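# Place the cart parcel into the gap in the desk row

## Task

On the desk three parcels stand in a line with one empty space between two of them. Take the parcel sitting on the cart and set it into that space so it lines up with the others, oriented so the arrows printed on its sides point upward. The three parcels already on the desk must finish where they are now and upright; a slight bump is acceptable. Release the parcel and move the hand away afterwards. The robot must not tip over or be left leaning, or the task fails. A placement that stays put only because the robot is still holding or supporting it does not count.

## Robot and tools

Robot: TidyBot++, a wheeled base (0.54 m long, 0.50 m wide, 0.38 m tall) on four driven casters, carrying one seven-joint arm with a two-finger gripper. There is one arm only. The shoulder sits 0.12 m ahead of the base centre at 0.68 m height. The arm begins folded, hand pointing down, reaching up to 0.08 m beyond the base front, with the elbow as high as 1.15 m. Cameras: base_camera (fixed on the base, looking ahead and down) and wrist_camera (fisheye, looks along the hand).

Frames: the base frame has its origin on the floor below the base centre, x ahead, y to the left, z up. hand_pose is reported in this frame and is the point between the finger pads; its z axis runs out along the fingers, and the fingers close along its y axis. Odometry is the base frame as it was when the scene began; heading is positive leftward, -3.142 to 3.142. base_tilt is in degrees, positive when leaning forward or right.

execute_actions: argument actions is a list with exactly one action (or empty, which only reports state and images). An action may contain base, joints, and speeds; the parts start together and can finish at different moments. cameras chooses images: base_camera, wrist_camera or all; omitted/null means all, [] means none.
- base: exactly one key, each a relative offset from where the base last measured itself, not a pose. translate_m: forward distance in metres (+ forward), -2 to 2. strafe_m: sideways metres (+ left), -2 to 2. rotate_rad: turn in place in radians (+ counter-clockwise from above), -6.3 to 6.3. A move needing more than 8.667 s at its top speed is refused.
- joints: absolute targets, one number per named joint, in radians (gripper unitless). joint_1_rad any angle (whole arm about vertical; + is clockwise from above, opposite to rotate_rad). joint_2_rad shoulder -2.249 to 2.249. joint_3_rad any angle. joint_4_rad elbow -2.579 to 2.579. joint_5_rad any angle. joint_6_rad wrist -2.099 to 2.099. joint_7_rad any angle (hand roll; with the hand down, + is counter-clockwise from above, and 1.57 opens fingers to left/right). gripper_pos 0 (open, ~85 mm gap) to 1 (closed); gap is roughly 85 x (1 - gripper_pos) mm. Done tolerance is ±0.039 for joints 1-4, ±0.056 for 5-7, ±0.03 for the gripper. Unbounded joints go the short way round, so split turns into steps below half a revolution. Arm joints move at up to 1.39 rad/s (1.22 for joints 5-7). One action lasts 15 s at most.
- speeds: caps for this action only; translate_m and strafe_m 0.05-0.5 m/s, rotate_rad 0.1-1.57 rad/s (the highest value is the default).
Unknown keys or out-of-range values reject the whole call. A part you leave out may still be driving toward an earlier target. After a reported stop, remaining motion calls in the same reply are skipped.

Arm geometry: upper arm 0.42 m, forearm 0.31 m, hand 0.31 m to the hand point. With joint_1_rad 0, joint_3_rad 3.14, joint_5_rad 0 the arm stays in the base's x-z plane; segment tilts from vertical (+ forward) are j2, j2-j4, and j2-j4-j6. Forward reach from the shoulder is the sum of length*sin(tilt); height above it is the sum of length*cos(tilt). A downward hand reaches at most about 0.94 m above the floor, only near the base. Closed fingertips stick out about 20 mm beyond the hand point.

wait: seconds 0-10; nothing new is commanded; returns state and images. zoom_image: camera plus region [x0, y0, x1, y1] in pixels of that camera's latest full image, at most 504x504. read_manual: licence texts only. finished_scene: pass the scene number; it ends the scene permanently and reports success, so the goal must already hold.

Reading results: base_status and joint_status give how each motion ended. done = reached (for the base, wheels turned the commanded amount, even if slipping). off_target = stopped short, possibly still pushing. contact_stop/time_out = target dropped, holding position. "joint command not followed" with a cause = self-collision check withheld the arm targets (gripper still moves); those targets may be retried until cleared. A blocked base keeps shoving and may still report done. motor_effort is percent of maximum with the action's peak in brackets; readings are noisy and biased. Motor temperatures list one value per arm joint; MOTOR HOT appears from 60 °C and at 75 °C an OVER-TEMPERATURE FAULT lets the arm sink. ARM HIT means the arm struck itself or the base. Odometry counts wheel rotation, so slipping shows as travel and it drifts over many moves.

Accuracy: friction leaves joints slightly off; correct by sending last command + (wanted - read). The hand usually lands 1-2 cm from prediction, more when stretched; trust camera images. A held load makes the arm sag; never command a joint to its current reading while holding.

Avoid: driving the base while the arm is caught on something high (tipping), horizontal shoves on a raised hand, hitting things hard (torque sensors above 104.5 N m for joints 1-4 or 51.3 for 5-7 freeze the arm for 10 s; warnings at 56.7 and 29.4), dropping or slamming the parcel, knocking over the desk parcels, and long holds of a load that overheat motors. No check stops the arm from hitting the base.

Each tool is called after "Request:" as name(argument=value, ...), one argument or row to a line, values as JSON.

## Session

Request:
execute_actions(
  actions=[
    {"joints":{"joint_6_rad":0.2,"joint_4_rad":-2.3}},
  ],
  cameras=["wrist_camera"],
)

Scene clock: 1.43 s.
Motor temperatures (°C, as the motors report them): [31 32 31 31 39 42 44]
base_odometry: x=+0.000 y=+0.000 heading=+0.000 (m, m, rad; odometry frame)
base_tilt: forward=+0.0 right=-0.6 (deg)
base_status: not commanded
joint_positions: joint_1_rad=-0.042 joint_2_rad=-0.313 joint_3_rad=+3.124 joint_4_rad=-2.301 joint_5_rad=-0.011 joint_6_rad=+0.178 joint_7_rad=+1.557 gripper_pos=+0.000
joint_status: all done
motor_effort: joint_1_rad=-1(1) joint_2_rad=-10(10) joint_3_rad=+1(1) joint_4_rad=+22(22) joint_5_rad=+0(0) joint_6_rad=+9(10) joint_7_rad=+0(1) (%)
hand_pose: x=+0.5783 y=+0.0286 z=+0.8809 quat_wxyz=(-0.023, +0.786, +0.014, +0.617) (m; base frame)
pictures: wrist_camera
camera_calibration (this result's frames):
wrist_camera: T_world_to_cam=[[-0.00033679, -0.998327, -0.0578237, 0.0806265], [-0.27118, 0.0557482, -0.960913, 1.04994], [0.962528, 0.015357, -0.270745, -0.184441], [0, 0, 0, 1]] pos_world=[0.46228, 0.0247918, 0.963627]
Images, in order (width x height): wrist_camera 644x476.

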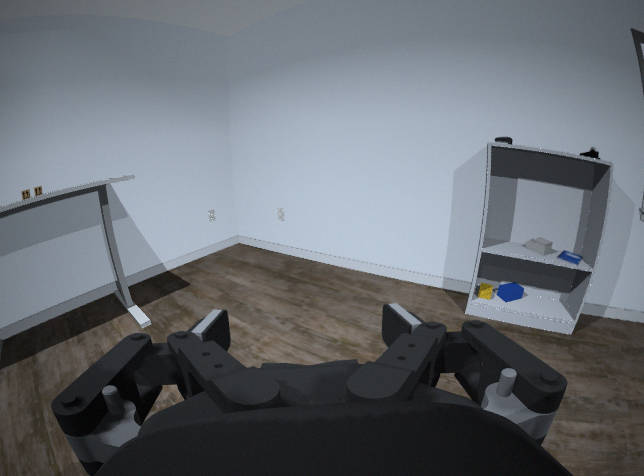

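Request:
execute_actions(
  actions=[
    {"base":{"rotate_rad":1.3}},
  ],
  cameras=["wrist_camera"],
)

Request:
execute_actions(
  actions=[
    {"base":{"rotate_rad":1.3},"joints":{"joint_6_rad":-0.1}},
  ],
)

Scene clock: 6.77 s.
Motor temperatures (°C, as the motors report them): [31 31 31 31 39 42 44]
base_odometry: x=+0.000 y=+0.000 heading=+1.299 (m, m, rad; odometry frame)
base_tilt: forward=+0.1 right=-0.5 (deg)
base_status: done
joint_positions: joint_1_rad=-0.042 joint_2_rad=-0.313 joint_3_rad=+3.124 joint_4_rad=-2.301 joint_5_rad=-0.011 joint_6_rad=+0.178 joint_7_rad=+1.557 gripper_pos=+0.000
joint_status: not commanded
motor_effort: joint_1_rad=-1(0) joint_2_rad=-10(11) joint_3_rad=+1(3) joint_4_rad=+21(21) joint_5_rad=-1(0) joint_6_rad=+9(9) joint_7_rad=-1(1) (%)
hand_pose: x=+0.5783 y=+0.0287 z=+0.8809 quat_wxyz=(-0.023, +0.786, +0.014, +0.617) (m; base frame)
pictures: wrist_camera
camera_calibration (this result's frames):
wrist_camera: T_world_to_cam=[[-0.000226648, -0.998329, -0.0577879, 0.0805888], [-0.271186, 0.0556838, -0.960915, 1.04994], [0.962527, 0.0154535, -0.270745, -0.18444], [0, 0, 0, 1]] pos_world=[0.462276, 0.0248396, 0.963626]
Images, in order (width x height): wrist_camera 644x476.

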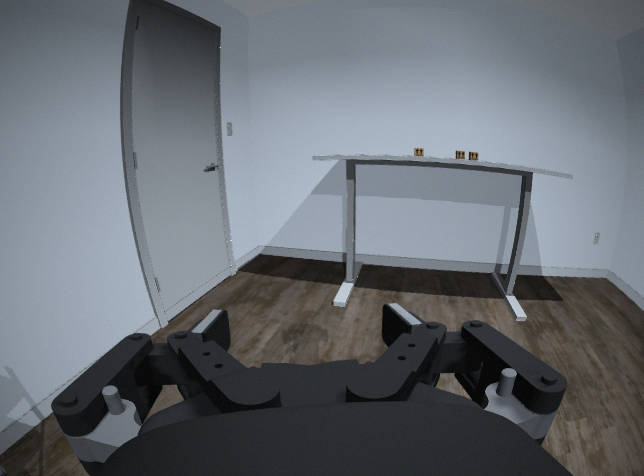

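Scene clock: 8.87 s.
Motor temperatures (°C, as the motors report them): [31 31 31 31 39 42 44]
base_odometry: x=+0.000 y=+0.000 heading=+2.599 (m, m, rad; odometry frame)
base_tilt: forward=+0.0 right=-0.6 (deg)
base_status: done
joint_positions: joint_1_rad=-0.042 joint_2_rad=-0.313 joint_3_rad=+3.124 joint_4_rad=-2.303 joint_5_rad=-0.011 joint_6_rad=-0.076 joint_7_rad=+1.557 gripper_pos=+0.000
joint_status: all done
motor_effort: joint_1_rad=-1(2) joint_2_rad=-9(11) joint_3_rad=+1(2) joint_4_rad=+21(22) joint_5_rad=+0(0) joint_6_rad=+7(8) joint_7_rad=-1(0) (%)
hand_pose: x=+0.5494 y=+0.0274 z=+0.8060 quat_wxyz=(-0.019, +0.859, +0.016, +0.512) (m; base frame)
pictures: base_camera, wrist_camera
camera_calibration (this result's frames):
wrist_camera: T_world_to_cam=[[-0.0120498, -0.999034, -0.0422702, 0.0689995], [-0.505922, 0.0425544, -0.861529, 1.01936], [0.862495, 0.0110042, -0.505946, 0.0677329], [0, 0, 0, 1]] pos_world=[0.45813, 0.0248091, 0.915397]
Images, in order (width x height): base_camera 644x364, wrist_camera 644x476.

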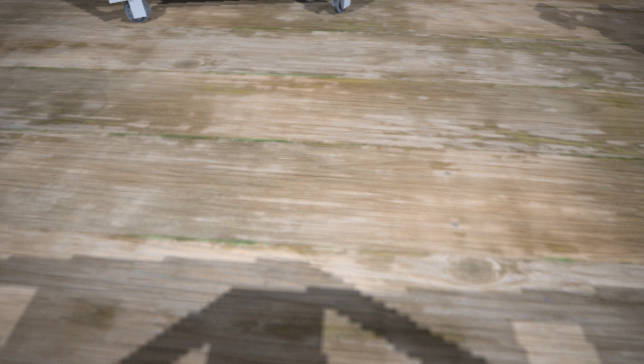

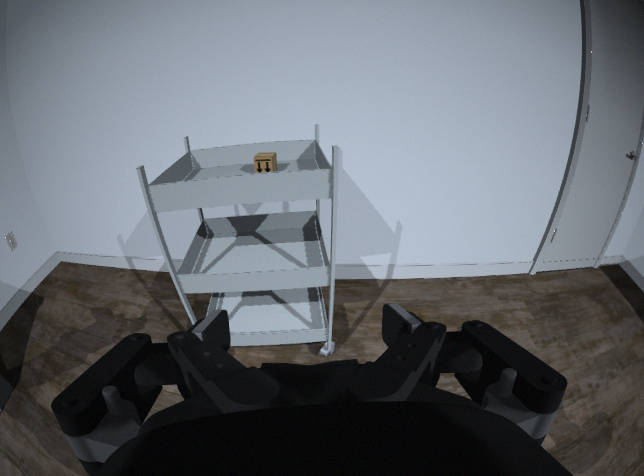

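Request:
execute_actions(
  actions=[
    {"base":{"strafe_m":0.13},"joints":{"joint_1_rad":0.02,"joint_2_rad":-0.02,"joint_3_rad":3.16,"joint_4_rad":-1.75,"joint_5_rad":0.02,"joint_6_rad":-0.67,"joint_7_rad":1.6,"gripper_pos":0.1}},
  ],
  cameras=[],
)

Request:
execute_actions(
  actions=[
    {"base":{"translate_m":0.38}},
  ],
)

Scene clock: 32.50 s.
Motor temperatures (°C, as the motors report them): [31 31 31 31 39 42 44]
base_odometry: x=-0.067 y=-0.112 heading=+2.600 (m, m, rad; odometry frame)
base_tilt: forward=+0.0 right=-0.5 (deg)
base_status: done
joint_positions: joint_1_rad=-0.002 joint_2_rad=-0.041 joint_3_rad=+3.140 joint_4_rad=-1.763 joint_5_rad=-0.009 joint_6_rad=-0.627 joint_7_rad=+1.557 gripper_pos=+0.100
joint_status: all done
motor_effort: joint_1_rad=-2(2) joint_2_rad=-20(20) joint_3_rad=+1(3) joint_4_rad=+20(22) joint_5_rad=+0(1) joint_6_rad=+7(9) joint_7_rad=-1(1) (%)
hand_pose: x=+0.6343 y=+0.0043 z=+0.8363 quat_wxyz=(-0.007, +0.922, -0.007, +0.386) (m; base frame)
pictures: none
No camera images: the call's "cameras" was empty. Leave "cameras" out to get every camera's image.

Scene clock: 34.60 s.
Motor temperatures (°C, as the motors report them): [31 31 31 31 39 42 44]
base_odometry: x=-0.393 y=+0.084 heading=+2.600 (m, m, rad; odometry frame)
base_tilt: forward=+0.1 right=-0.5 (deg)
base_status: done
joint_positions: joint_1_rad=-0.001 joint_2_rad=-0.029 joint_3_rad=+3.141 joint_4_rad=-1.759 joint_5_rad=-0.008 joint_6_rad=-0.631 joint_7_rad=+1.557 gripper_pos=+0.100
joint_status: not commanded
motor_effort: joint_1_rad=-1(2) joint_2_rad=-20(23) joint_3_rad=+1(0) joint_4_rad=+21(22) joint_5_rad=-1(1) joint_6_rad=+6(7) joint_7_rad=-1(0) (%)
hand_pose: x=+0.6362 y=+0.0037 z=+0.8311 quat_wxyz=(-0.006, +0.925, -0.008, +0.380) (m; base frame)
pictures: base_camera, wrist_camera
camera_calibration (this result's frames):
wrist_camera: T_world_to_cam=[[-0.0737292, -0.996961, -0.0251391, 0.07245], [-0.731555, 0.0711989, -0.678054, 1.07689], [0.677784, -0.0316018, -0.734582, 0.313537], [0, 0, 0, 1]] pos_world=[0.580636, 0.00546471, 0.962331]
Images, in order (width x height): base_camera 644x364, wrist_camera 644x476.

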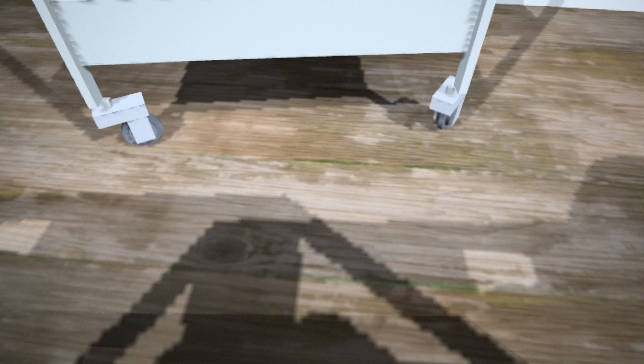

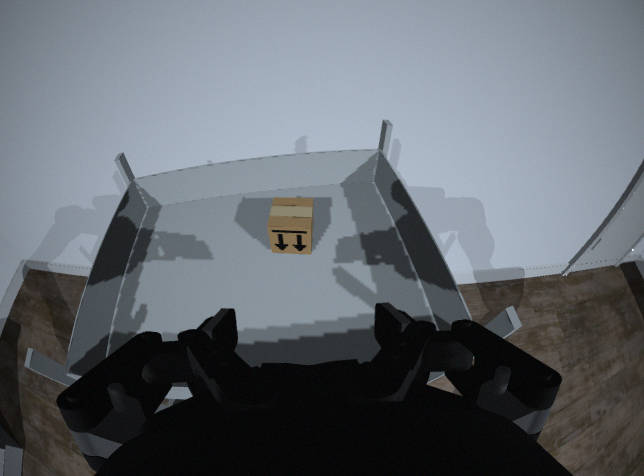

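Request:
zoom_image(
  camera="wrist_camera",
  region=[240, 170, 350, 270],
)

Region (240, 170, 350, 270) of wrist_camera's 644x476 image, scaled by 4.582; it fills the top 458 rows of this view, and the rest is white.

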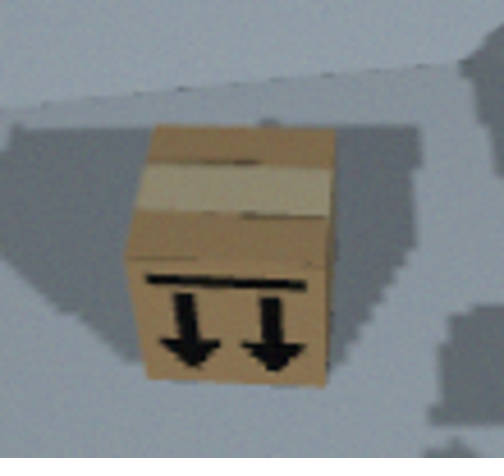

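Request:
execute_actions(
  actions=[
    {"base":{"rotate_rad":-0.18}},
  ],
  cameras=[],
)

Request:
execute_actions(
  actions=[
    {"base":{"strafe_m":0.157}},
  ],
  cameras=[],
)

Request:
execute_actions(
  actions=[
    {"base":{"translate_m":0.10},"joints":{"joint_2_rad":0.07,"joint_4_rad":-1.88,"joint_6_rad":-0.37}},
  ],
)

Scene clock: 48.77 s.
Motor temperatures (°C, as the motors report them): [31 31 31 31 39 42 44]
base_odometry: x=-0.393 y=+0.084 heading=+2.420 (m, m, rad; odometry frame)
base_tilt: forward=+0.1 right=-0.5 (deg)
base_status: done
joint_positions: joint_1_rad=+0.011 joint_2_rad=-0.029 joint_3_rad=+3.154 joint_4_rad=-1.759 joint_5_rad=-0.005 joint_6_rad=-0.631 joint_7_rad=+1.557 gripper_pos=+0.100
joint_status: not commanded
motor_effort: joint_1_rad=-1(3) joint_2_rad=-20(21) joint_3_rad=+1(4) joint_4_rad=+21(21) joint_5_rad=-1(0) joint_6_rad=+6(6) joint_7_rad=-1(0) (%)
hand_pose: x=+0.6363 y=-0.0101 z=+0.8311 quat_wxyz=(+0.000, +0.925, -0.019, +0.380) (m; base frame)
pictures: none
No camera images: the call's "cameras" was empty. Leave "cameras" out to get every camera's image.

Scene clock: 50.27 s.
Motor temperatures (°C, as the motors report them): [31 31 31 31 39 42 44]
base_odometry: x=-0.497 y=-0.033 heading=+2.419 (m, m, rad; odometry frame)
base_tilt: forward=+0.0 right=-0.5 (deg)
base_status: done
joint_positions: joint_1_rad=+0.012 joint_2_rad=-0.029 joint_3_rad=+3.154 joint_4_rad=-1.759 joint_5_rad=-0.005 joint_6_rad=-0.631 joint_7_rad=+1.557 gripper_pos=+0.100
joint_status: not commanded
motor_effort: joint_1_rad=-1(1) joint_2_rad=-20(24) joint_3_rad=+1(4) joint_4_rad=+22(22) joint_5_rad=+0(0) joint_6_rad=+6(7) joint_7_rad=+0(0) (%)
hand_pose: x=+0.6364 y=-0.0104 z=+0.8311 quat_wxyz=(+0.000, +0.925, -0.019, +0.380) (m; base frame)
pictures: none
No camera images: the call's "cameras" was empty. Leave "cameras" out to get every camera's image.

Scene clock: 51.53 s.
Motor temperatures (°C, as the motors report them): [31 31 31 31 39 42 44]
base_odometry: x=-0.572 y=+0.033 heading=+2.419 (m, m, rad; odometry frame)
base_tilt: forward=+0.1 right=-0.5 (deg)
base_status: done
joint_positions: joint_1_rad=+0.012 joint_2_rad=+0.072 joint_3_rad=+3.154 joint_4_rad=-1.867 joint_5_rad=-0.005 joint_6_rad=-0.407 joint_7_rad=+1.557 gripper_pos=+0.100
joint_status: all done
motor_effort: joint_1_rad=-1(2) joint_2_rad=-23(27) joint_3_rad=+1(0) joint_4_rad=+20(22) joint_5_rad=+0(0) joint_6_rad=+7(7) joint_7_rad=+0(0) (%)
hand_pose: x=+0.6648 y=-0.0112 z=+0.7706 quat_wxyz=(+0.001, +0.922, -0.019, +0.387) (m; base frame)
pictures: base_camera, wrist_camera
camera_calibration (this result's frames):
wrist_camera: T_world_to_cam=[[-0.0997017, -0.994779, -0.0217639, 0.0728079], [-0.71894, 0.0871426, -0.689587, 1.05852], [0.687884, -0.053106, -0.723875, 0.234002], [0, 0, 0, 1]] pos_world=[0.607309, -0.00738789, 0.900918]
Images, in order (width x height): base_camera 644x364, wrist_camera 644x476.

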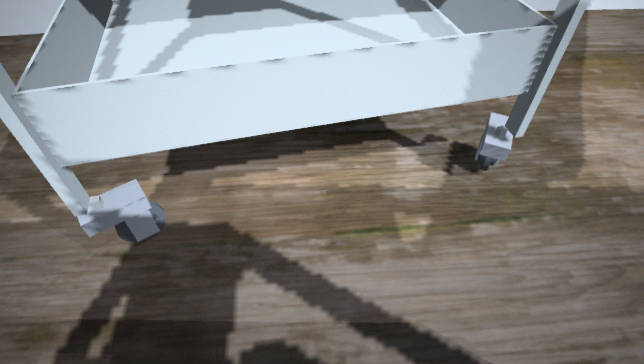

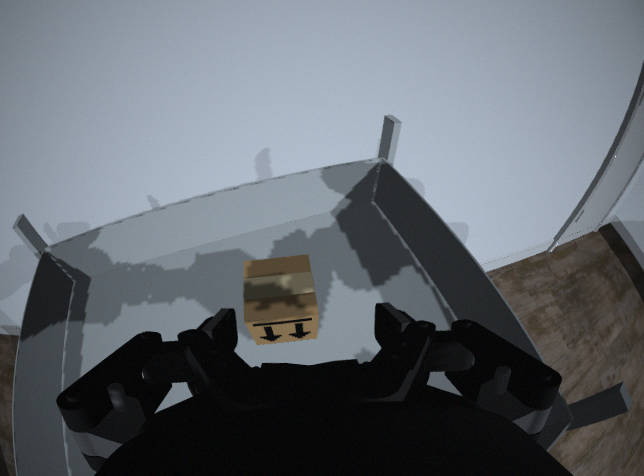

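Request:
execute_actions(
  actions=[
    {"base":{"translate_m":0.03},"joints":{"joint_1_rad":-0.04}},
  ],
  cameras=[],
)

Request:
execute_actions(
  actions=[
    {"base":{"translate_m":0.02},"joints":{"joint_2_rad":0.15,"joint_4_rad":-1.98,"joint_6_rad":-0.20}},
  ],
  cameras=["wrist_camera"],
)

Scene clock: 57.90 s.
Motor temperatures (°C, as the motors report them): [31 31 31 31 39 42 44]
base_odometry: x=-0.595 y=+0.052 heading=+2.419 (m, m, rad; odometry frame)
base_tilt: forward=+0.1 right=-0.5 (deg)
base_status: done
joint_positions: joint_1_rad=-0.027 joint_2_rad=+0.073 joint_3_rad=+3.154 joint_4_rad=-1.869 joint_5_rad=-0.005 joint_6_rad=-0.407 joint_7_rad=+1.557 gripper_pos=+0.100
joint_status: all done
motor_effort: joint_1_rad=+0(0) joint_2_rad=-23(26) joint_3_rad=+1(2) joint_4_rad=+20(20) joint_5_rad=+0(0) joint_6_rad=+6(7) joint_7_rad=+0(0) (%)
hand_pose: x=+0.6643 y=+0.0098 z=+0.7689 quat_wxyz=(-0.007, +0.923, -0.001, +0.386) (m; base frame)
pictures: none
No camera images: the call's "cameras" was empty. Leave "cameras" out to get every camera's image.

Scene clock: 58.83 s.
Motor temperatures (°C, as the motors report them): [31 31 31 31 39 42 44]
base_odometry: x=-0.610 y=+0.065 heading=+2.419 (m, m, rad; odometry frame)
base_tilt: forward=+0.0 right=-0.4 (deg)
base_status: done
joint_positions: joint_1_rad=-0.027 joint_2_rad=+0.142 joint_3_rad=+3.154 joint_4_rad=-1.974 joint_5_rad=-0.005 joint_6_rad=-0.243 joint_7_rad=+1.557 gripper_pos=+0.100
joint_status: all done
motor_effort: joint_1_rad=-1(0) joint_2_rad=-24(26) joint_3_rad=+0(2) joint_4_rad=+19(20) joint_5_rad=+0(0) joint_6_rad=+6(7) joint_7_rad=+0(0) (%)
hand_pose: x=+0.6668 y=+0.0096 z=+0.7147 quat_wxyz=(-0.006, +0.924, -0.001, +0.382) (m; base frame)
pictures: wrist_camera
camera_calibration (this result's frames):
wrist_camera: T_world_to_cam=[[-0.0621736, -0.997873, -0.0195906, 0.0659988], [-0.730431, 0.0588691, -0.680444, 1.02103], [0.68015, -0.027996, -0.732538, 0.20444], [0, 0, 0, 1]] pos_world=[0.610843, 0.0114752, 0.845804]
Images, in order (width x height): wrist_camera 644x476.

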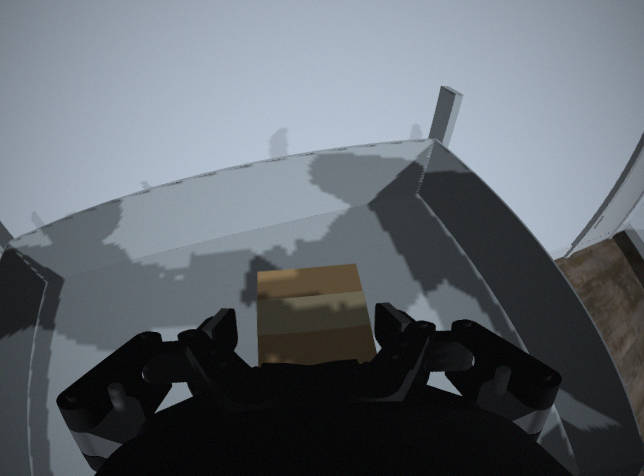

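Request:
execute_actions(
  actions=[
    {"joints":{"gripper_pos":1}},
  ],
  cameras=[],
)

Request:
execute_actions(
  actions=[
    {"joints":{"joint_2_rad":0.0,"joint_4_rad":-1.78,"joint_6_rad":-0.6}},
  ],
  cameras=[],
)

Request:
execute_actions(
  actions=[
    {"joints":{"joint_7_rad":4.5}},
  ],
  cameras=[],
)

Request:
execute_actions(
  actions=[
    {"joints":{"joint_7_rad":4.74,"joint_2_rad":0.13,"joint_4_rad":-1.95,"joint_6_rad":-0.25}},
  ],
  cameras=["wrist_camera"],
)

Scene clock: 64.97 s.
Motor temperatures (°C, as the motors report them): [31 31 31 31 39 42 44]
base_odometry: x=-0.610 y=+0.065 heading=+2.419 (m, m, rad; odometry frame)
base_tilt: forward=+0.0 right=-0.5 (deg)
base_status: not commanded
joint_positions: joint_1_rad=-0.027 joint_2_rad=+0.142 joint_3_rad=+3.154 joint_4_rad=-1.974 joint_5_rad=-0.005 joint_6_rad=-0.241 joint_7_rad=+1.557 gripper_pos=+0.421
joint_status: gripper_pos off_target (ended at +0.421, target +1.000)
motor_effort: joint_1_rad=+0(1) joint_2_rad=-24(25) joint_3_rad=+1(1) joint_4_rad=+19(20) joint_5_rad=-1(1) joint_6_rad=+8(7) joint_7_rad=-1(1) (%)
hand_pose: x=+0.6673 y=+0.0097 z=+0.7153 quat_wxyz=(-0.006, +0.924, -0.001, +0.383) (m; base frame)
pictures: none
No camera images: the call's "cameras" was empty. Leave "cameras" out to get every camera's image.

Scene clock: 66.17 s.
Motor temperatures (°C, as the motors report them): [31 31 31 31 39 42 44]
base_odometry: x=-0.610 y=+0.065 heading=+2.419 (m, m, rad; odometry frame)
base_tilt: forward=+0.0 right=-0.5 (deg)
base_status: not commanded
joint_positions: joint_1_rad=-0.027 joint_2_rad=+0.011 joint_3_rad=+3.154 joint_4_rad=-1.789 joint_5_rad=-0.005 joint_6_rad=-0.560 joint_7_rad=+1.557 gripper_pos=+0.421
joint_status: all done
motor_effort: joint_1_rad=-1(1) joint_2_rad=-22(28) joint_3_rad=+1(1) joint_4_rad=+21(21) joint_5_rad=+0(0) joint_6_rad=+7(8) joint_7_rad=-1(0) (%)
hand_pose: x=+0.6489 y=+0.0097 z=+0.8100 quat_wxyz=(-0.007, +0.925, -0.001, +0.381) (m; base frame)
pictures: none
No camera images: the call's "cameras" was empty. Leave "cameras" out to get every camera's image.

Scene clock: 69.03 s.
Motor temperatures (°C, as the motors report them): [31 31 31 31 39 42 44]
base_odometry: x=-0.610 y=+0.065 heading=+2.419 (m, m, rad; odometry frame)
base_tilt: forward=+0.1 right=-0.6 (deg)
base_status: not commanded
joint_positions: joint_1_rad=-0.027 joint_2_rad=+0.011 joint_3_rad=+3.154 joint_4_rad=-1.789 joint_5_rad=-0.005 joint_6_rad=-0.560 joint_7_rad=+4.478 gripper_pos=+0.421
joint_status: all done
motor_effort: joint_1_rad=-1(1) joint_2_rad=-22(22) joint_3_rad=+0(0) joint_4_rad=+20(21) joint_5_rad=+0(1) joint_6_rad=+7(7) joint_7_rad=+0(0) (%)
hand_pose: x=+0.6489 y=+0.0097 z=+0.8100 quat_wxyz=(+0.378, +0.103, +0.919, +0.049) (m; base frame)
pictures: none
No camera images: the call's "cameras" was empty. Leave "cameras" out to get every camera's image.

Scene clock: 70.17 s.
Motor temperatures (°C, as the motors report them): [31 31 31 31 39 42 44]
base_odometry: x=-0.610 y=+0.065 heading=+2.419 (m, m, rad; odometry frame)
base_tilt: forward=+0.1 right=-0.6 (deg)
base_status: not commanded
joint_positions: joint_1_rad=-0.027 joint_2_rad=+0.126 joint_3_rad=+3.154 joint_4_rad=-1.947 joint_5_rad=-0.005 joint_6_rad=-0.295 joint_7_rad=+4.696 gripper_pos=+0.421
joint_status: all done
motor_effort: joint_1_rad=-1(1) joint_2_rad=-24(28) joint_3_rad=+0(1) joint_4_rad=+20(21) joint_5_rad=+0(0) joint_6_rad=+7(8) joint_7_rad=-1(1) (%)
hand_pose: x=+0.6651 y=+0.0097 z=+0.7254 quat_wxyz=(+0.377, +0.002, +0.926, +0.006) (m; base frame)
pictures: wrist_camera
camera_calibration (this result's frames):
wrist_camera: T_world_to_cam=[[0.00781711, 0.996943, 0.0777445, -0.0703423], [0.691462, -0.0615528, 0.719785, -0.933182], [0.72237, 0.0481307, -0.68983, 0.153623], [0, 0, 0, 1]] pos_world=[0.534837, 0.00529326, 0.783134]
Images, in order (width x height): wrist_camera 644x476.

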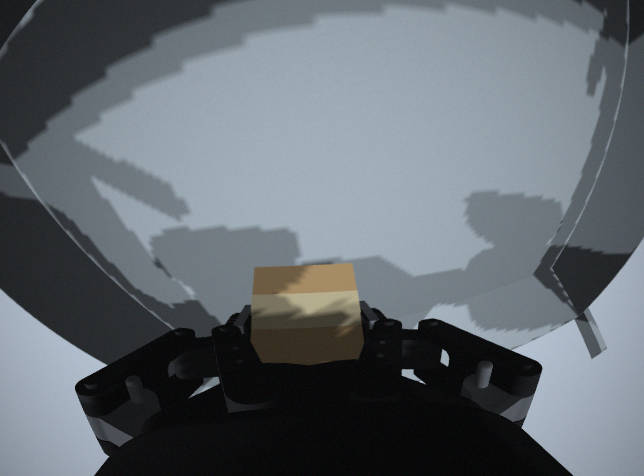

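Request:
execute_actions(
  actions=[
    {"joints":{"joint_2_rad":0.15,"joint_4_rad":-1.985,"joint_6_rad":-0.19}},
  ],
  cameras=["wrist_camera"],
)

Scene clock: 73.63 s.
Motor temperatures (°C, as the motors report them): [31 32 31 31 39 42 44]
base_odometry: x=-0.610 y=+0.065 heading=+2.419 (m, m, rad; odometry frame)
base_tilt: forward=+0.0 right=-0.5 (deg)
base_status: not commanded
joint_positions: joint_1_rad=-0.027 joint_2_rad=+0.134 joint_3_rad=+3.154 joint_4_rad=-1.978 joint_5_rad=-0.005 joint_6_rad=-0.234 joint_7_rad=+4.696 gripper_pos=+0.421
joint_status: all done
motor_effort: joint_1_rad=-1(1) joint_2_rad=-24(25) joint_3_rad=+1(1) joint_4_rad=+19(21) joint_5_rad=+0(0) joint_6_rad=+6(5) joint_7_rad=+0(0) (%)
hand_pose: x=+0.6669 y=+0.0096 z=+0.7189 quat_wxyz=(+0.387, +0.002, +0.922, +0.006) (m; base frame)
pictures: wrist_camera
camera_calibration (this result's frames):
wrist_camera: T_world_to_cam=[[0.00632813, 0.996935, 0.0779718, -0.0689711], [0.675761, -0.0617382, 0.734531, -0.929954], [0.737094, 0.0480421, -0.674081, 0.126727], [0, 0, 0, 1]] pos_world=[0.535453, 0.00525786, 0.773882]
Images, in order (width x height): wrist_camera 644x476.

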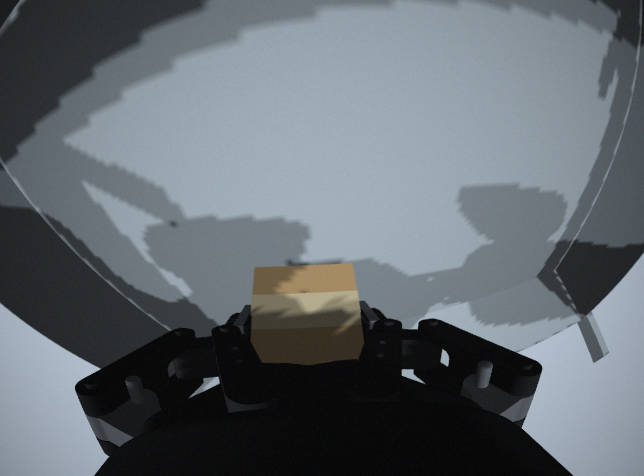

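Request:
execute_actions(
  actions=[
    {"joints":{"joint_2_rad":0.17}},
  ],
  cameras=[],
)

Scene clock: 76.60 s.
Motor temperatures (°C, as the motors report them): [31 32 31 31 39 42 44]
base_odometry: x=-0.610 y=+0.065 heading=+2.419 (m, m, rad; odometry frame)
base_tilt: forward=+0.0 right=-0.5 (deg)
base_status: not commanded
joint_positions: joint_1_rad=-0.027 joint_2_rad=+0.152 joint_3_rad=+3.154 joint_4_rad=-1.978 joint_5_rad=-0.005 joint_6_rad=-0.234 joint_7_rad=+4.696 gripper_pos=+0.421
joint_status: all done
motor_effort: joint_1_rad=-1(1) joint_2_rad=-25(26) joint_3_rad=+1(1) joint_4_rad=+19(19) joint_5_rad=+0(0) joint_6_rad=+6(6) joint_7_rad=-1(0) (%)
hand_pose: x=+0.6676 y=+0.0097 z=+0.7092 quat_wxyz=(+0.379, +0.002, +0.925, +0.006) (m; base frame)
pictures: none
No camera images: the call's "cameras" was empty. Leave "cameras" out to get every camera's image.

Request:
execute_actions(
  actions=[
    {"joints":{"joint_4_rad":-2.005,"joint_6_rad":-0.165}},
  ],
  cameras=["wrist_camera"],
)

Scene clock: 79.37 s.
Motor temperatures (°C, as the motors report them): [31 32 31 31 39 42 44]
base_odometry: x=-0.610 y=+0.065 heading=+2.419 (m, m, rad; odometry frame)
base_tilt: forward=+0.0 right=-0.5 (deg)
base_status: not commanded
joint_positions: joint_1_rad=-0.027 joint_2_rad=+0.152 joint_3_rad=+3.154 joint_4_rad=-1.992 joint_5_rad=-0.005 joint_6_rad=-0.205 joint_7_rad=+4.696 gripper_pos=+0.421
joint_status: all done
motor_effort: joint_1_rad=-1(1) joint_2_rad=-23(25) joint_3_rad=+1(0) joint_4_rad=+17(20) joint_5_rad=+0(1) joint_6_rad=+6(6) joint_7_rad=+0(1) (%)
hand_pose: x=+0.6685 y=+0.0096 z=+0.7086 quat_wxyz=(+0.386, +0.002, +0.923, +0.006) (m; base frame)
pictures: wrist_camera
camera_calibration (this result's frames):
wrist_camera: T_world_to_cam=[[0.00665236, 0.996962, 0.0776085, -0.0681251], [0.678024, -0.0615425, 0.732459, -0.923507], [0.73501, 0.0477478, -0.676373, 0.121572], [0, 0, 0, 1]] pos_world=[0.537256, 0.00527837, 0.763946]
Images, in order (width x height): wrist_camera 644x476.

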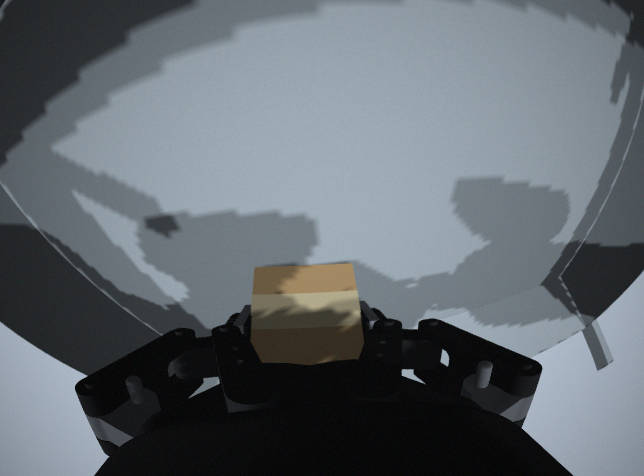

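Request:
execute_actions(
  actions=[
    {"base":{"translate_m":-0.06},"speeds":{"translate_m":0.1}},
  ],
  cameras=[],
)

Request:
execute_actions(
  actions=[
    {"joints":{"gripper_pos":0.1}},
  ],
  cameras=[],
)

Request:
execute_actions(
  actions=[
    {"joints":{"joint_2_rad":0.0,"joint_4_rad":-1.70,"joint_6_rad":-0.7}},
  ],
  cameras=[],
)

Request:
execute_actions(
  actions=[
    {"joints":{"joint_2_rad":0.4,"joint_4_rad":-0.70,"joint_6_rad":-2.09,"joint_7_rad":1.8}},
  ],
  cameras=[],
)

Request:
execute_actions(
  actions=[
    {"base":{"translate_m":0.085},"joints":{"joint_2_rad":0.70,"joint_4_rad":-0.68,"joint_7_rad":1.53}},
  ],
)

Scene clock: 92.27 s.
Motor temperatures (°C, as the motors report them): [31 32 31 31 39 42 44]
base_odometry: x=-0.565 y=+0.026 heading=+2.419 (m, m, rad; odometry frame)
base_tilt: forward=+0.0 right=-0.5 (deg)
base_status: done
joint_positions: joint_1_rad=-0.027 joint_2_rad=+0.154 joint_3_rad=+3.154 joint_4_rad=-1.993 joint_5_rad=-0.005 joint_6_rad=-0.199 joint_7_rad=+4.696 gripper_pos=+0.421
joint_status: not commanded
motor_effort: joint_1_rad=-1(1) joint_2_rad=-22(26) joint_3_rad=+1(2) joint_4_rad=+16(19) joint_5_rad=+0(1) joint_6_rad=+5(6) joint_7_rad=-1(1) (%)
hand_pose: x=+0.6696 y=+0.0096 z=+0.7083 quat_wxyz=(+0.387, +0.002, +0.922, +0.006) (m; base frame)
pictures: none
No camera images: the call's "cameras" was empty. Leave "cameras" out to get every camera's image.

Scene clock: 93.30 s.
Motor temperatures (°C, as the motors report them): [31 32 31 31 39 42 44]
base_odometry: x=-0.565 y=+0.026 heading=+2.419 (m, m, rad; odometry frame)
base_tilt: forward=+0.1 right=-0.5 (deg)
base_status: not commanded
joint_positions: joint_1_rad=-0.027 joint_2_rad=+0.155 joint_3_rad=+3.154 joint_4_rad=-1.996 joint_5_rad=-0.005 joint_6_rad=-0.199 joint_7_rad=+4.696 gripper_pos=+0.100
joint_status: all done
motor_effort: joint_1_rad=-1(1) joint_2_rad=-24(25) joint_3_rad=+1(0) joint_4_rad=+18(19) joint_5_rad=+0(1) joint_6_rad=+6(7) joint_7_rad=+0(1) (%)
hand_pose: x=+0.6686 y=+0.0096 z=+0.7068 quat_wxyz=(+0.386, +0.002, +0.923, +0.006) (m; base frame)
pictures: none
No camera images: the call's "cameras" was empty. Leave "cameras" out to get every camera's image.

Scene clock: 94.70 s.
Motor temperatures (°C, as the motors report them): [31 32 31 31 39 42 44]
base_odometry: x=-0.565 y=+0.026 heading=+2.419 (m, m, rad; odometry frame)
base_tilt: forward=+0.0 right=-0.5 (deg)
base_status: not commanded
joint_positions: joint_1_rad=-0.027 joint_2_rad=+0.011 joint_3_rad=+3.154 joint_4_rad=-1.708 joint_5_rad=-0.005 joint_6_rad=-0.658 joint_7_rad=+4.696 gripper_pos=+0.100
joint_status: all done
motor_effort: joint_1_rad=-1(1) joint_2_rad=-21(26) joint_3_rad=+1(1) joint_4_rad=+20(20) joint_5_rad=+0(1) joint_6_rad=+6(7) joint_7_rad=-1(0) (%)
hand_pose: x=+0.6500 y=+0.0098 z=+0.8318 quat_wxyz=(+0.373, +0.002, +0.928, +0.008) (m; base frame)
pictures: none
No camera images: the call's "cameras" was empty. Leave "cameras" out to get every camera's image.

Scene clock: 97.80 s.
Motor temperatures (°C, as the motors report them): [31 32 31 31 39 42 44]
base_odometry: x=-0.565 y=+0.026 heading=+2.419 (m, m, rad; odometry frame)
base_tilt: forward=+0.1 right=-0.5 (deg)
base_status: not commanded
joint_positions: joint_1_rad=-0.027 joint_2_rad=+0.375 joint_3_rad=+3.154 joint_4_rad=-0.713 joint_5_rad=-0.005 joint_6_rad=-2.049 joint_7_rad=+1.838 gripper_pos=+0.100
joint_status: all done
motor_effort: joint_1_rad=-1(1) joint_2_rad=-29(30) joint_3_rad=+1(0) joint_4_rad=+16(21) joint_5_rad=+0(0) joint_6_rad=+1(6) joint_7_rad=+0(1) (%)
hand_pose: x=+0.5529 y=+0.0102 z=+0.9078 quat_wxyz=(+0.001, +0.990, +0.142, +0.002) (m; base frame)
pictures: none
No camera images: the call's "cameras" was empty. Leave "cameras" out to get every camera's image.

Scene clock: 99.37 s.
Motor temperatures (°C, as the motors report them): [31 32 31 31 39 42 44]
base_odometry: x=-0.629 y=+0.082 heading=+2.419 (m, m, rad; odometry frame)
base_tilt: forward=+0.0 right=-0.5 (deg)
base_status: done
joint_positions: joint_1_rad=-0.027 joint_2_rad=+0.707 joint_3_rad=+3.154 joint_4_rad=-0.691 joint_5_rad=-0.004 joint_6_rad=-2.052 joint_7_rad=+1.575 gripper_pos=+0.100
joint_status: all done
motor_effort: joint_1_rad=-1(4) joint_2_rad=-40(45) joint_3_rad=+0(1) joint_4_rad=+16(17) joint_5_rad=+0(1) joint_6_rad=-3(3) joint_7_rad=+0(1) (%)
hand_pose: x=+0.6076 y=+0.0117 z=+0.7590 quat_wxyz=(+0.003, +0.988, +0.011, -0.153) (m; base frame)
pictures: base_camera, wrist_camera
camera_calibration (this result's frames):
wrist_camera: T_world_to_cam=[[-0.0138784, -0.998339, 0.0559161, -0.0214248], [-0.942321, 0.0317619, 0.3332, 0.367503], [-0.334422, -0.0480666, -0.941197, 1.05226], [0, 0, 0, 1]] pos_world=[0.697908, 0.0175169, 0.869131]
Images, in order (width x height): base_camera 644x364, wrist_camera 644x476.

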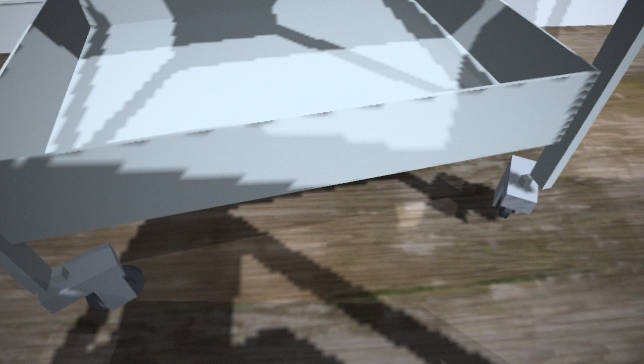

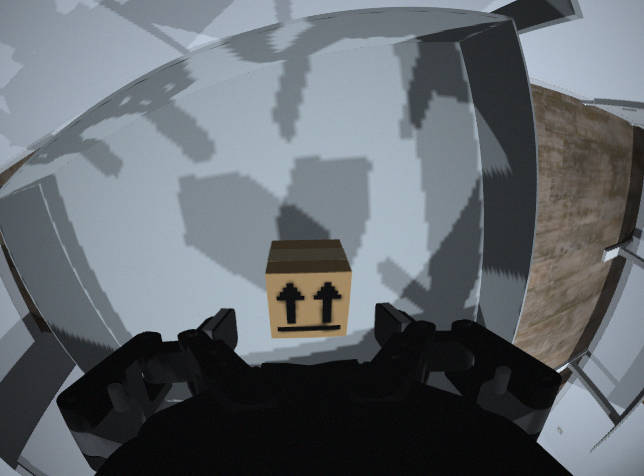

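Request:
execute_actions(
  actions=[
    {"joints":{"joint_4_rad":-0.85,"joint_6_rad":-1.86,"joint_7_rad":1.50}},
  ],
  cameras=["wrist_camera"],
)

Request:
execute_actions(
  actions=[
    {"joints":{"gripper_pos":1}},
  ],
  cameras=["wrist_camera"],
)

Scene clock: 104.83 s.
Motor temperatures (°C, as the motors report them): [31 32 31 31 39 42 44]
base_odometry: x=-0.629 y=+0.082 heading=+2.419 (m, m, rad; odometry frame)
base_tilt: forward=+0.1 right=-0.5 (deg)
base_status: not commanded
joint_positions: joint_1_rad=-0.027 joint_2_rad=+0.707 joint_3_rad=+3.154 joint_4_rad=-0.839 joint_5_rad=-0.004 joint_6_rad=-1.900 joint_7_rad=+1.548 gripper_pos=+0.100
joint_status: all done
motor_effort: joint_1_rad=-1(0) joint_2_rad=-40(41) joint_3_rad=+1(0) joint_4_rad=+16(17) joint_5_rad=+0(0) joint_6_rad=-2(2) joint_7_rad=+0(0) (%)
hand_pose: x=+0.6132 y=+0.0115 z=+0.7123 quat_wxyz=(+0.005, +0.988, -0.003, -0.152) (m; base frame)
pictures: wrist_camera
camera_calibration (this result's frames):
wrist_camera: T_world_to_cam=[[-0.041181, -0.997097, 0.0640476, -0.00800486], [-0.942289, 0.060074, 0.329368, 0.390729], [-0.332259, -0.0467876, -0.942027, 1.00945], [0, 0, 0, 1]] pos_world=[0.703247, 0.0157752, 0.822744]
Images, in order (width x height): wrist_camera 644x476.

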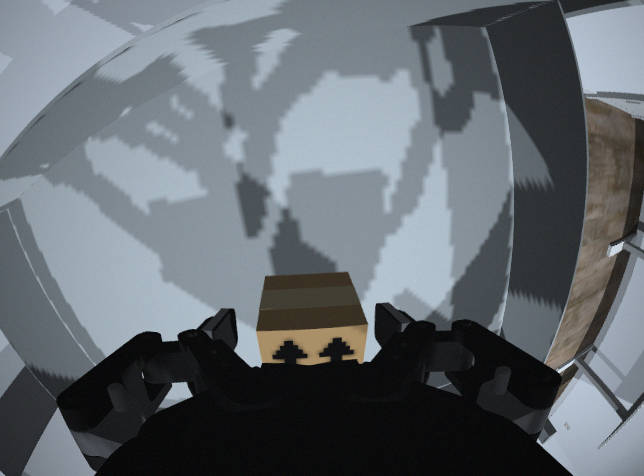

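Scene clock: 105.87 s.
Motor temperatures (°C, as the motors report them): [31 32 31 31 39 42 44]
base_odometry: x=-0.629 y=+0.082 heading=+2.419 (m, m, rad; odometry frame)
base_tilt: forward=+0.1 right=-0.5 (deg)
base_status: not commanded
joint_positions: joint_1_rad=-0.027 joint_2_rad=+0.702 joint_3_rad=+3.154 joint_4_rad=-0.842 joint_5_rad=-0.004 joint_6_rad=-1.900 joint_7_rad=+1.548 gripper_pos=+0.430
joint_status: gripper_pos off_target (ended at +0.430, target +1.000)
motor_effort: joint_1_rad=-2(1) joint_2_rad=-41(41) joint_3_rad=+1(0) joint_4_rad=+16(17) joint_5_rad=+0(0) joint_6_rad=-3(3) joint_7_rad=+0(1) (%)
hand_pose: x=+0.6123 y=+0.0114 z=+0.7140 quat_wxyz=(+0.005, +0.989, -0.003, -0.151) (m; base frame)
pictures: wrist_camera
camera_calibration (this result's frames):
wrist_camera: T_world_to_cam=[[-0.0413289, -0.997096, 0.0639622, -0.00804216], [-0.942923, 0.0600949, 0.327544, 0.391005], [-0.330437, -0.0467744, -0.942668, 1.01007], [0, 0, 0, 1]] pos_world=[0.702118, 0.0157291, 0.824601]
Images, in order (width x height): wrist_camera 644x476.

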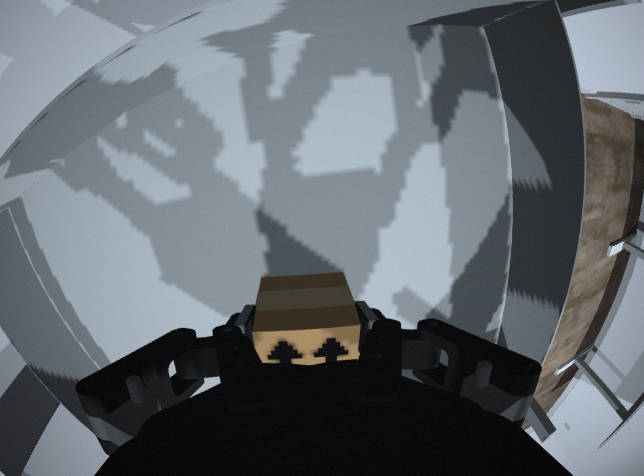

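Request:
execute_actions(
  actions=[
    {"joints":{"joint_2_rad":0.4}},
  ],
  cameras=[],
)

Request:
execute_actions(
  actions=[
    {"base":{"translate_m":-0.55},"joints":{"joint_1_rad":0.0,"joint_2_rad":0.0,"joint_4_rad":-1.165,"joint_6_rad":-0.67,"joint_7_rad":1.61}},
  ],
  cameras=[],
)

Request:
execute_actions(
  actions=[
    {"base":{"rotate_rad":-1.5}},
  ],
  cameras=[],
)

Request:
execute_actions(
  actions=[
    {"base":{"translate_m":1.35}},
  ],
)

Scene clock: 122.90 s.
Motor temperatures (°C, as the motors report them): [31 32 31 31 39 42 44]
base_odometry: x=-0.629 y=+0.082 heading=+2.419 (m, m, rad; odometry frame)
base_tilt: forward=+0.1 right=-0.6 (deg)
base_status: not commanded
joint_positions: joint_1_rad=-0.027 joint_2_rad=+0.399 joint_3_rad=+3.154 joint_4_rad=-0.843 joint_5_rad=-0.004 joint_6_rad=-1.900 joint_7_rad=+1.548 gripper_pos=+0.430
joint_status: all done
motor_effort: joint_1_rad=-1(1) joint_2_rad=-32(45) joint_3_rad=+1(1) joint_4_rad=+17(17) joint_5_rad=+0(1) joint_6_rad=+0(2) joint_7_rad=-1(0) (%)
hand_pose: x=+0.5799 y=+0.0106 z=+0.8598 quat_wxyz=(+0.000, +1.000, -0.003, +0.000) (m; base frame)
pictures: none
No camera images: the call's "cameras" was empty. Leave "cameras" out to get every camera's image.

Scene clock: 125.53 s.
Motor temperatures (°C, as the motors report them): [31 32 31 31 39 42 44]
base_odometry: x=-0.216 y=-0.282 heading=+2.419 (m, m, rad; odometry frame)
base_tilt: forward=+0.1 right=-0.6 (deg)
base_status: done
joint_positions: joint_1_rad=-0.022 joint_2_rad=+0.006 joint_3_rad=+3.154 joint_4_rad=-1.155 joint_5_rad=-0.003 joint_6_rad=-0.709 joint_7_rad=+1.563 gripper_pos=+0.430
joint_status: all done
motor_effort: joint_1_rad=+0(5) joint_2_rad=-22(37) joint_3_rad=+1(2) joint_4_rad=+22(23) joint_5_rad=-1(2) joint_6_rad=+9(10) joint_7_rad=-1(1) (%)
hand_pose: x=+0.7074 y=+0.0077 z=+1.1363 quat_wxyz=(-0.007, +0.804, +0.000, +0.594) (m; base frame)
pictures: none
No camera images: the call's "cameras" was empty. Leave "cameras" out to get every camera's image.

Scene clock: 127.83 s.
Motor temperatures (°C, as the motors report them): [31 32 31 31 39 42 44]
base_odometry: x=-0.216 y=-0.282 heading=+0.920 (m, m, rad; odometry frame)
base_tilt: forward=+0.0 right=-0.6 (deg)
base_status: done
joint_positions: joint_1_rad=-0.006 joint_2_rad=+0.006 joint_3_rad=+3.161 joint_4_rad=-1.156 joint_5_rad=-0.003 joint_6_rad=-0.709 joint_7_rad=+1.563 gripper_pos=+0.430
joint_status: not commanded
motor_effort: joint_1_rad=-1(4) joint_2_rad=-23(26) joint_3_rad=+1(2) joint_4_rad=+22(23) joint_5_rad=+0(1) joint_6_rad=+10(9) joint_7_rad=-1(0) (%)
hand_pose: x=+0.7076 y=-0.0060 z=+1.1356 quat_wxyz=(+0.000, +0.805, -0.009, +0.594) (m; base frame)
pictures: none
No camera images: the call's "cameras" was empty. Leave "cameras" out to get every camera's image.

Scene clock: 131.90 s.
Motor temperatures (°C, as the motors report them): [31 32 31 31 39 42 44]
base_odometry: x=+0.603 y=+0.791 heading=+0.919 (m, m, rad; odometry frame)
base_tilt: forward=+0.1 right=-0.5 (deg)
base_status: done
joint_positions: joint_1_rad=-0.006 joint_2_rad=+0.005 joint_3_rad=+3.161 joint_4_rad=-1.159 joint_5_rad=-0.003 joint_6_rad=-0.709 joint_7_rad=+1.563 gripper_pos=+0.430
joint_status: not commanded
motor_effort: joint_1_rad=-1(1) joint_2_rad=-23(26) joint_3_rad=+1(0) joint_4_rad=+22(23) joint_5_rad=-1(1) joint_6_rad=+9(9) joint_7_rad=-1(1) (%)
hand_pose: x=+0.7073 y=-0.0060 z=+1.1344 quat_wxyz=(+0.000, +0.805, -0.009, +0.593) (m; base frame)
pictures: base_camera, wrist_camera
camera_calibration (this result's frames):
wrist_camera: T_world_to_cam=[[-0.0680326, -0.996587, -0.0467593, 0.0960651], [-0.326647, 0.0665345, -0.942801, 1.34915], [0.942695, -0.0488674, -0.330059, -0.158546], [0, 0, 0, 1]] pos_world=[0.596692, -0.00177543, 1.22414]
Images, in order (width x height): base_camera 644x364, wrist_camera 644x476.

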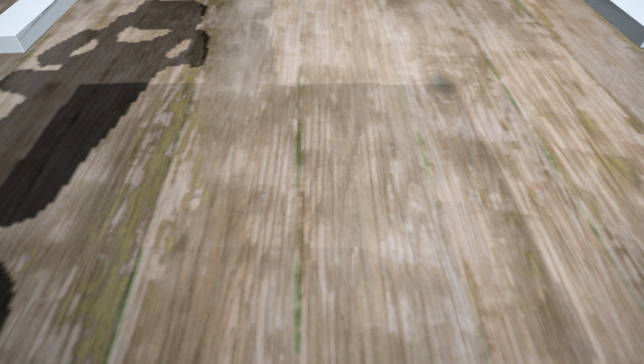

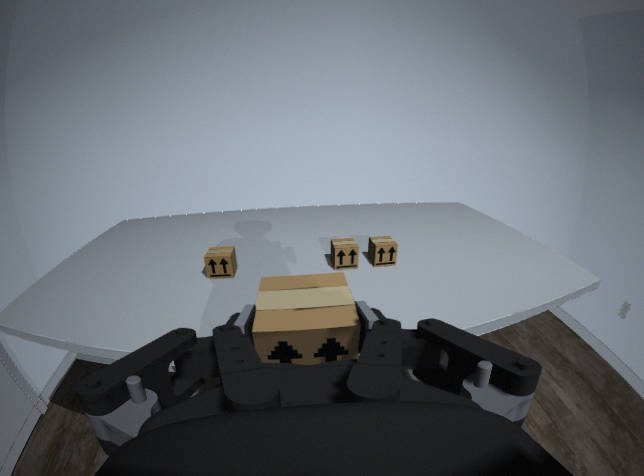

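Request:
execute_actions(
  actions=[
    {"base":{"strafe_m":0.035}},
  ],
  cameras=[],
)

Request:
execute_actions(
  actions=[
    {"base":{"translate_m":0.27},"joints":{"joint_4_rad":-1.42,"joint_6_rad":-0.40}},
  ],
  cameras=["wrist_camera"],
)

Scene clock: 140.63 s.
Motor temperatures (°C, as the motors report them): [31 32 31 31 39 42 44]
base_odometry: x=+0.576 y=+0.813 heading=+0.919 (m, m, rad; odometry frame)
base_tilt: forward=+0.1 right=-0.5 (deg)
base_status: done
joint_positions: joint_1_rad=-0.005 joint_2_rad=+0.005 joint_3_rad=+3.160 joint_4_rad=-1.159 joint_5_rad=-0.003 joint_6_rad=-0.709 joint_7_rad=+1.563 gripper_pos=+0.430
joint_status: not commanded
motor_effort: joint_1_rad=-1(4) joint_2_rad=-22(24) joint_3_rad=+1(3) joint_4_rad=+21(22) joint_5_rad=+0(1) joint_6_rad=+9(9) joint_7_rad=+0(0) (%)
hand_pose: x=+0.7073 y=-0.0058 z=+1.1343 quat_wxyz=(+0.000, +0.805, -0.009, +0.593) (m; base frame)
pictures: none
No camera images: the call's "cameras" was empty. Leave "cameras" out to get every camera's image.

Scene clock: 142.47 s.
Motor temperatures (°C, as the motors report them): [31 32 31 31 39 42 44]
base_odometry: x=+0.739 y=+1.028 heading=+0.919 (m, m, rad; odometry frame)
base_tilt: forward=+0.1 right=-0.5 (deg)
base_status: done
joint_positions: joint_1_rad=-0.005 joint_2_rad=+0.009 joint_3_rad=+3.160 joint_4_rad=-1.415 joint_5_rad=-0.003 joint_6_rad=-0.445 joint_7_rad=+1.563 gripper_pos=+0.430
joint_status: all done
motor_effort: joint_1_rad=-1(2) joint_2_rad=-25(28) joint_3_rad=+1(0) joint_4_rad=+24(24) joint_5_rad=-1(0) joint_6_rad=+9(10) joint_7_rad=-1(0) (%)
hand_pose: x=+0.7316 y=-0.0063 z=+1.0568 quat_wxyz=(+0.000, +0.804, -0.009, +0.594) (m; base frame)
pictures: wrist_camera
camera_calibration (this result's frames):
wrist_camera: T_world_to_cam=[[-0.0681273, -0.996582, -0.0467302, 0.0938947], [-0.323461, 0.0663725, -0.943911, 1.28279], [0.943786, -0.0491908, -0.326877, -0.211185], [0, 0, 0, 1]] pos_world=[0.620643, -0.0019569, 1.1462]
Images, in order (width x height): wrist_camera 644x476.

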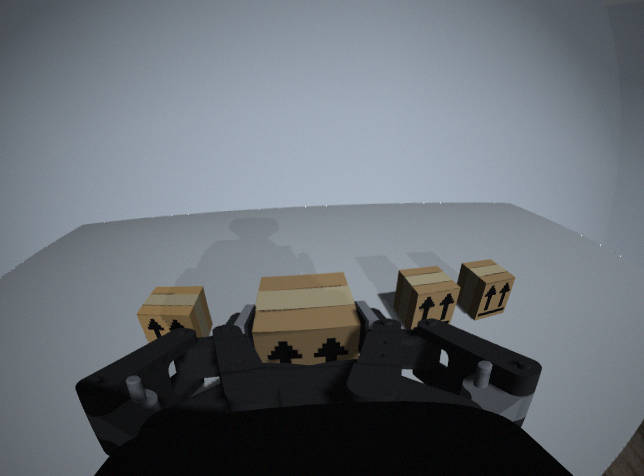

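Request:
execute_actions(
  actions=[
    {"base":{"translate_m":0.09},"joints":{"joint_4_rad":-1.50,"joint_6_rad":-0.325},"speeds":{"translate_m":0.15}},
  ],
  cameras=["wrist_camera"],
)

Request:
execute_actions(
  actions=[
    {"joints":{"joint_4_rad":-1.535,"joint_6_rad":-0.29}},
  ],
  cameras=[],
)

Request:
execute_actions(
  actions=[
    {"joints":{"joint_4_rad":-1.565,"joint_6_rad":-0.26}},
  ],
  cameras=["wrist_camera"],
)

Scene clock: 152.40 s.
Motor temperatures (°C, as the motors report them): [31 32 31 31 39 42 44]
base_odometry: x=+0.794 y=+1.099 heading=+0.920 (m, m, rad; odometry frame)
base_tilt: forward=+0.1 right=-0.5 (deg)
base_status: done
joint_positions: joint_1_rad=-0.005 joint_2_rad=+0.006 joint_3_rad=+3.160 joint_4_rad=-1.496 joint_5_rad=-0.003 joint_6_rad=-0.371 joint_7_rad=+1.563 gripper_pos=+0.430
joint_status: all done
motor_effort: joint_1_rad=-1(2) joint_2_rad=-24(27) joint_3_rad=+1(2) joint_4_rad=+23(24) joint_5_rad=+0(0) joint_6_rad=+9(11) joint_7_rad=-1(0) (%)
hand_pose: x=+0.7323 y=-0.0064 z=+1.0315 quat_wxyz=(+0.001, +0.805, -0.009, +0.593) (m; base frame)
pictures: wrist_camera
camera_calibration (this result's frames):
wrist_camera: T_world_to_cam=[[-0.0684878, -0.996562, -0.0466136, 0.0928145], [-0.326935, 0.0665626, -0.9427, 1.26045], [0.942562, -0.0493238, -0.33037, -0.215655], [0, 0, 0, 1]] pos_world=[0.62171, -0.00204017, 1.12131]
Images, in order (width x height): wrist_camera 644x476.

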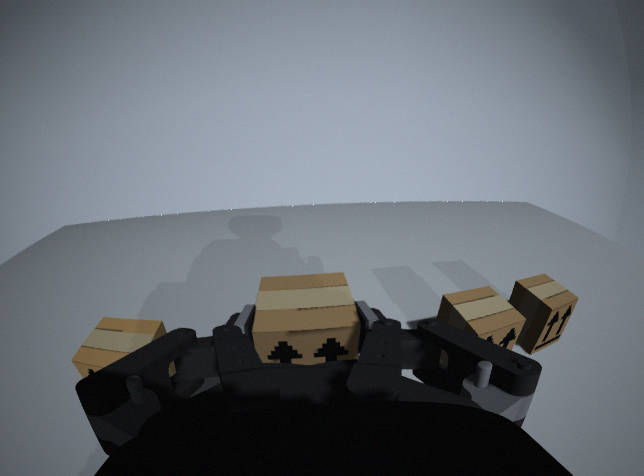

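Scene clock: 153.10 s.
Motor temperatures (°C, as the motors report them): [31 32 31 31 39 42 44]
base_odometry: x=+0.794 y=+1.099 heading=+0.920 (m, m, rad; odometry frame)
base_tilt: forward=-0.1 right=-0.5 (deg)
base_status: not commanded
joint_positions: joint_1_rad=-0.005 joint_2_rad=+0.006 joint_3_rad=+3.160 joint_4_rad=-1.529 joint_5_rad=-0.003 joint_6_rad=-0.337 joint_7_rad=+1.563 gripper_pos=+0.430
joint_status: all done
motor_effort: joint_1_rad=-1(1) joint_2_rad=-23(25) joint_3_rad=+0(1) joint_4_rad=+23(24) joint_5_rad=+0(1) joint_6_rad=+9(10) joint_7_rad=+0(1) (%)
hand_pose: x=+0.7330 y=-0.0064 z=+1.0214 quat_wxyz=(+0.001, +0.805, -0.009, +0.593) (m; base frame)
pictures: none
No camera images: the call's "cameras" was empty. Leave "cameras" out to get every camera's image.

Scene clock: 153.77 s.
Motor temperatures (°C, as the motors report them): [31 32 31 31 39 42 44]
base_odometry: x=+0.794 y=+1.099 heading=+0.920 (m, m, rad; odometry frame)
base_tilt: forward=+0.0 right=-0.6 (deg)
base_status: not commanded
joint_positions: joint_1_rad=-0.005 joint_2_rad=+0.006 joint_3_rad=+3.160 joint_4_rad=-1.559 joint_5_rad=-0.003 joint_6_rad=-0.307 joint_7_rad=+1.563 gripper_pos=+0.430
joint_status: all done
motor_effort: joint_1_rad=-2(1) joint_2_rad=-24(25) joint_3_rad=+1(1) joint_4_rad=+24(24) joint_5_rad=+0(0) joint_6_rad=+10(9) joint_7_rad=+0(1) (%)
hand_pose: x=+0.7332 y=-0.0064 z=+1.0125 quat_wxyz=(+0.001, +0.805, -0.009, +0.593) (m; base frame)
pictures: wrist_camera
camera_calibration (this result's frames):
wrist_camera: T_world_to_cam=[[-0.0685653, -0.996552, -0.0467206, 0.0920935], [-0.325209, 0.066599, -0.943294, 1.24215], [0.943153, -0.0494833, -0.328654, -0.224967], [0, 0, 0, 1]] pos_world=[0.622452, -0.00208217, 1.10208]
Images, in order (width x height): wrist_camera 644x476.

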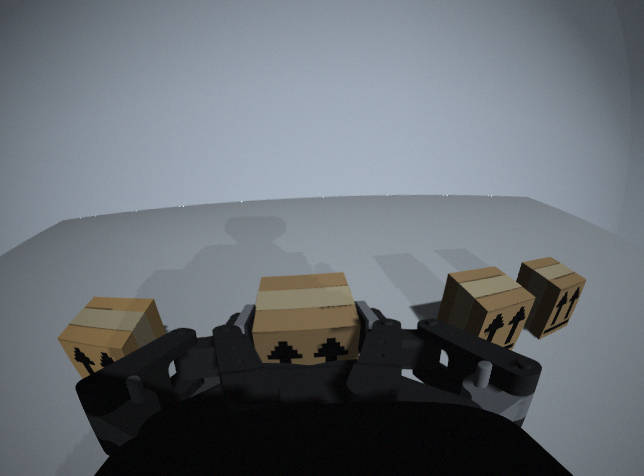

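Request:
execute_actions(
  actions=[
    {"joints":{"joint_4_rad":-1.595,"joint_6_rad":-0.23}},
  ],
  cameras=["wrist_camera"],
)

Scene clock: 156.43 s.
Motor temperatures (°C, as the motors report them): [31 32 31 31 39 42 44]
base_odometry: x=+0.794 y=+1.099 heading=+0.920 (m, m, rad; odometry frame)
base_tilt: forward=+0.0 right=-0.5 (deg)
base_status: not commanded
joint_positions: joint_1_rad=-0.005 joint_2_rad=+0.005 joint_3_rad=+3.160 joint_4_rad=-1.580 joint_5_rad=-0.003 joint_6_rad=-0.270 joint_7_rad=+1.563 gripper_pos=+0.430
joint_status: all done
motor_effort: joint_1_rad=-1(1) joint_2_rad=-23(24) joint_3_rad=+1(1) joint_4_rad=+22(23) joint_5_rad=+0(0) joint_6_rad=+9(10) joint_7_rad=+0(0) (%)
hand_pose: x=+0.7345 y=-0.0065 z=+1.0109 quat_wxyz=(+0.001, +0.800, -0.009, +0.600) (m; base frame)
pictures: wrist_camera
camera_calibration (this result's frames):
wrist_camera: T_world_to_cam=[[-0.0678855, -0.996556, -0.0476303, 0.0924797], [-0.309704, 0.0664311, -0.948509, 1.23493], [0.948406, -0.0496387, -0.313147, -0.246267], [0, 0, 0, 1]] pos_world=[0.622303, -0.00210105, 1.09863]
Images, in order (width x height): wrist_camera 644x476.

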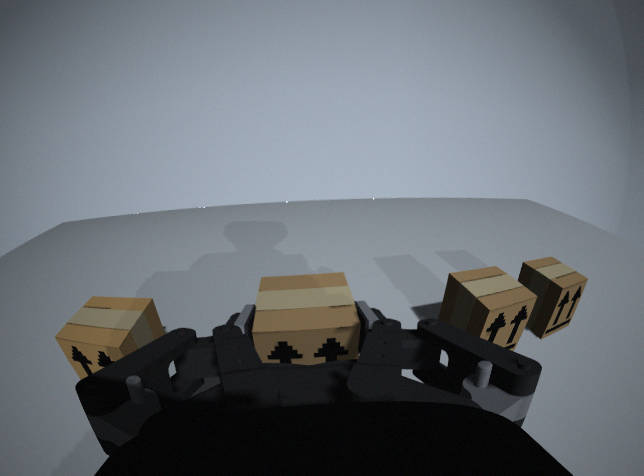

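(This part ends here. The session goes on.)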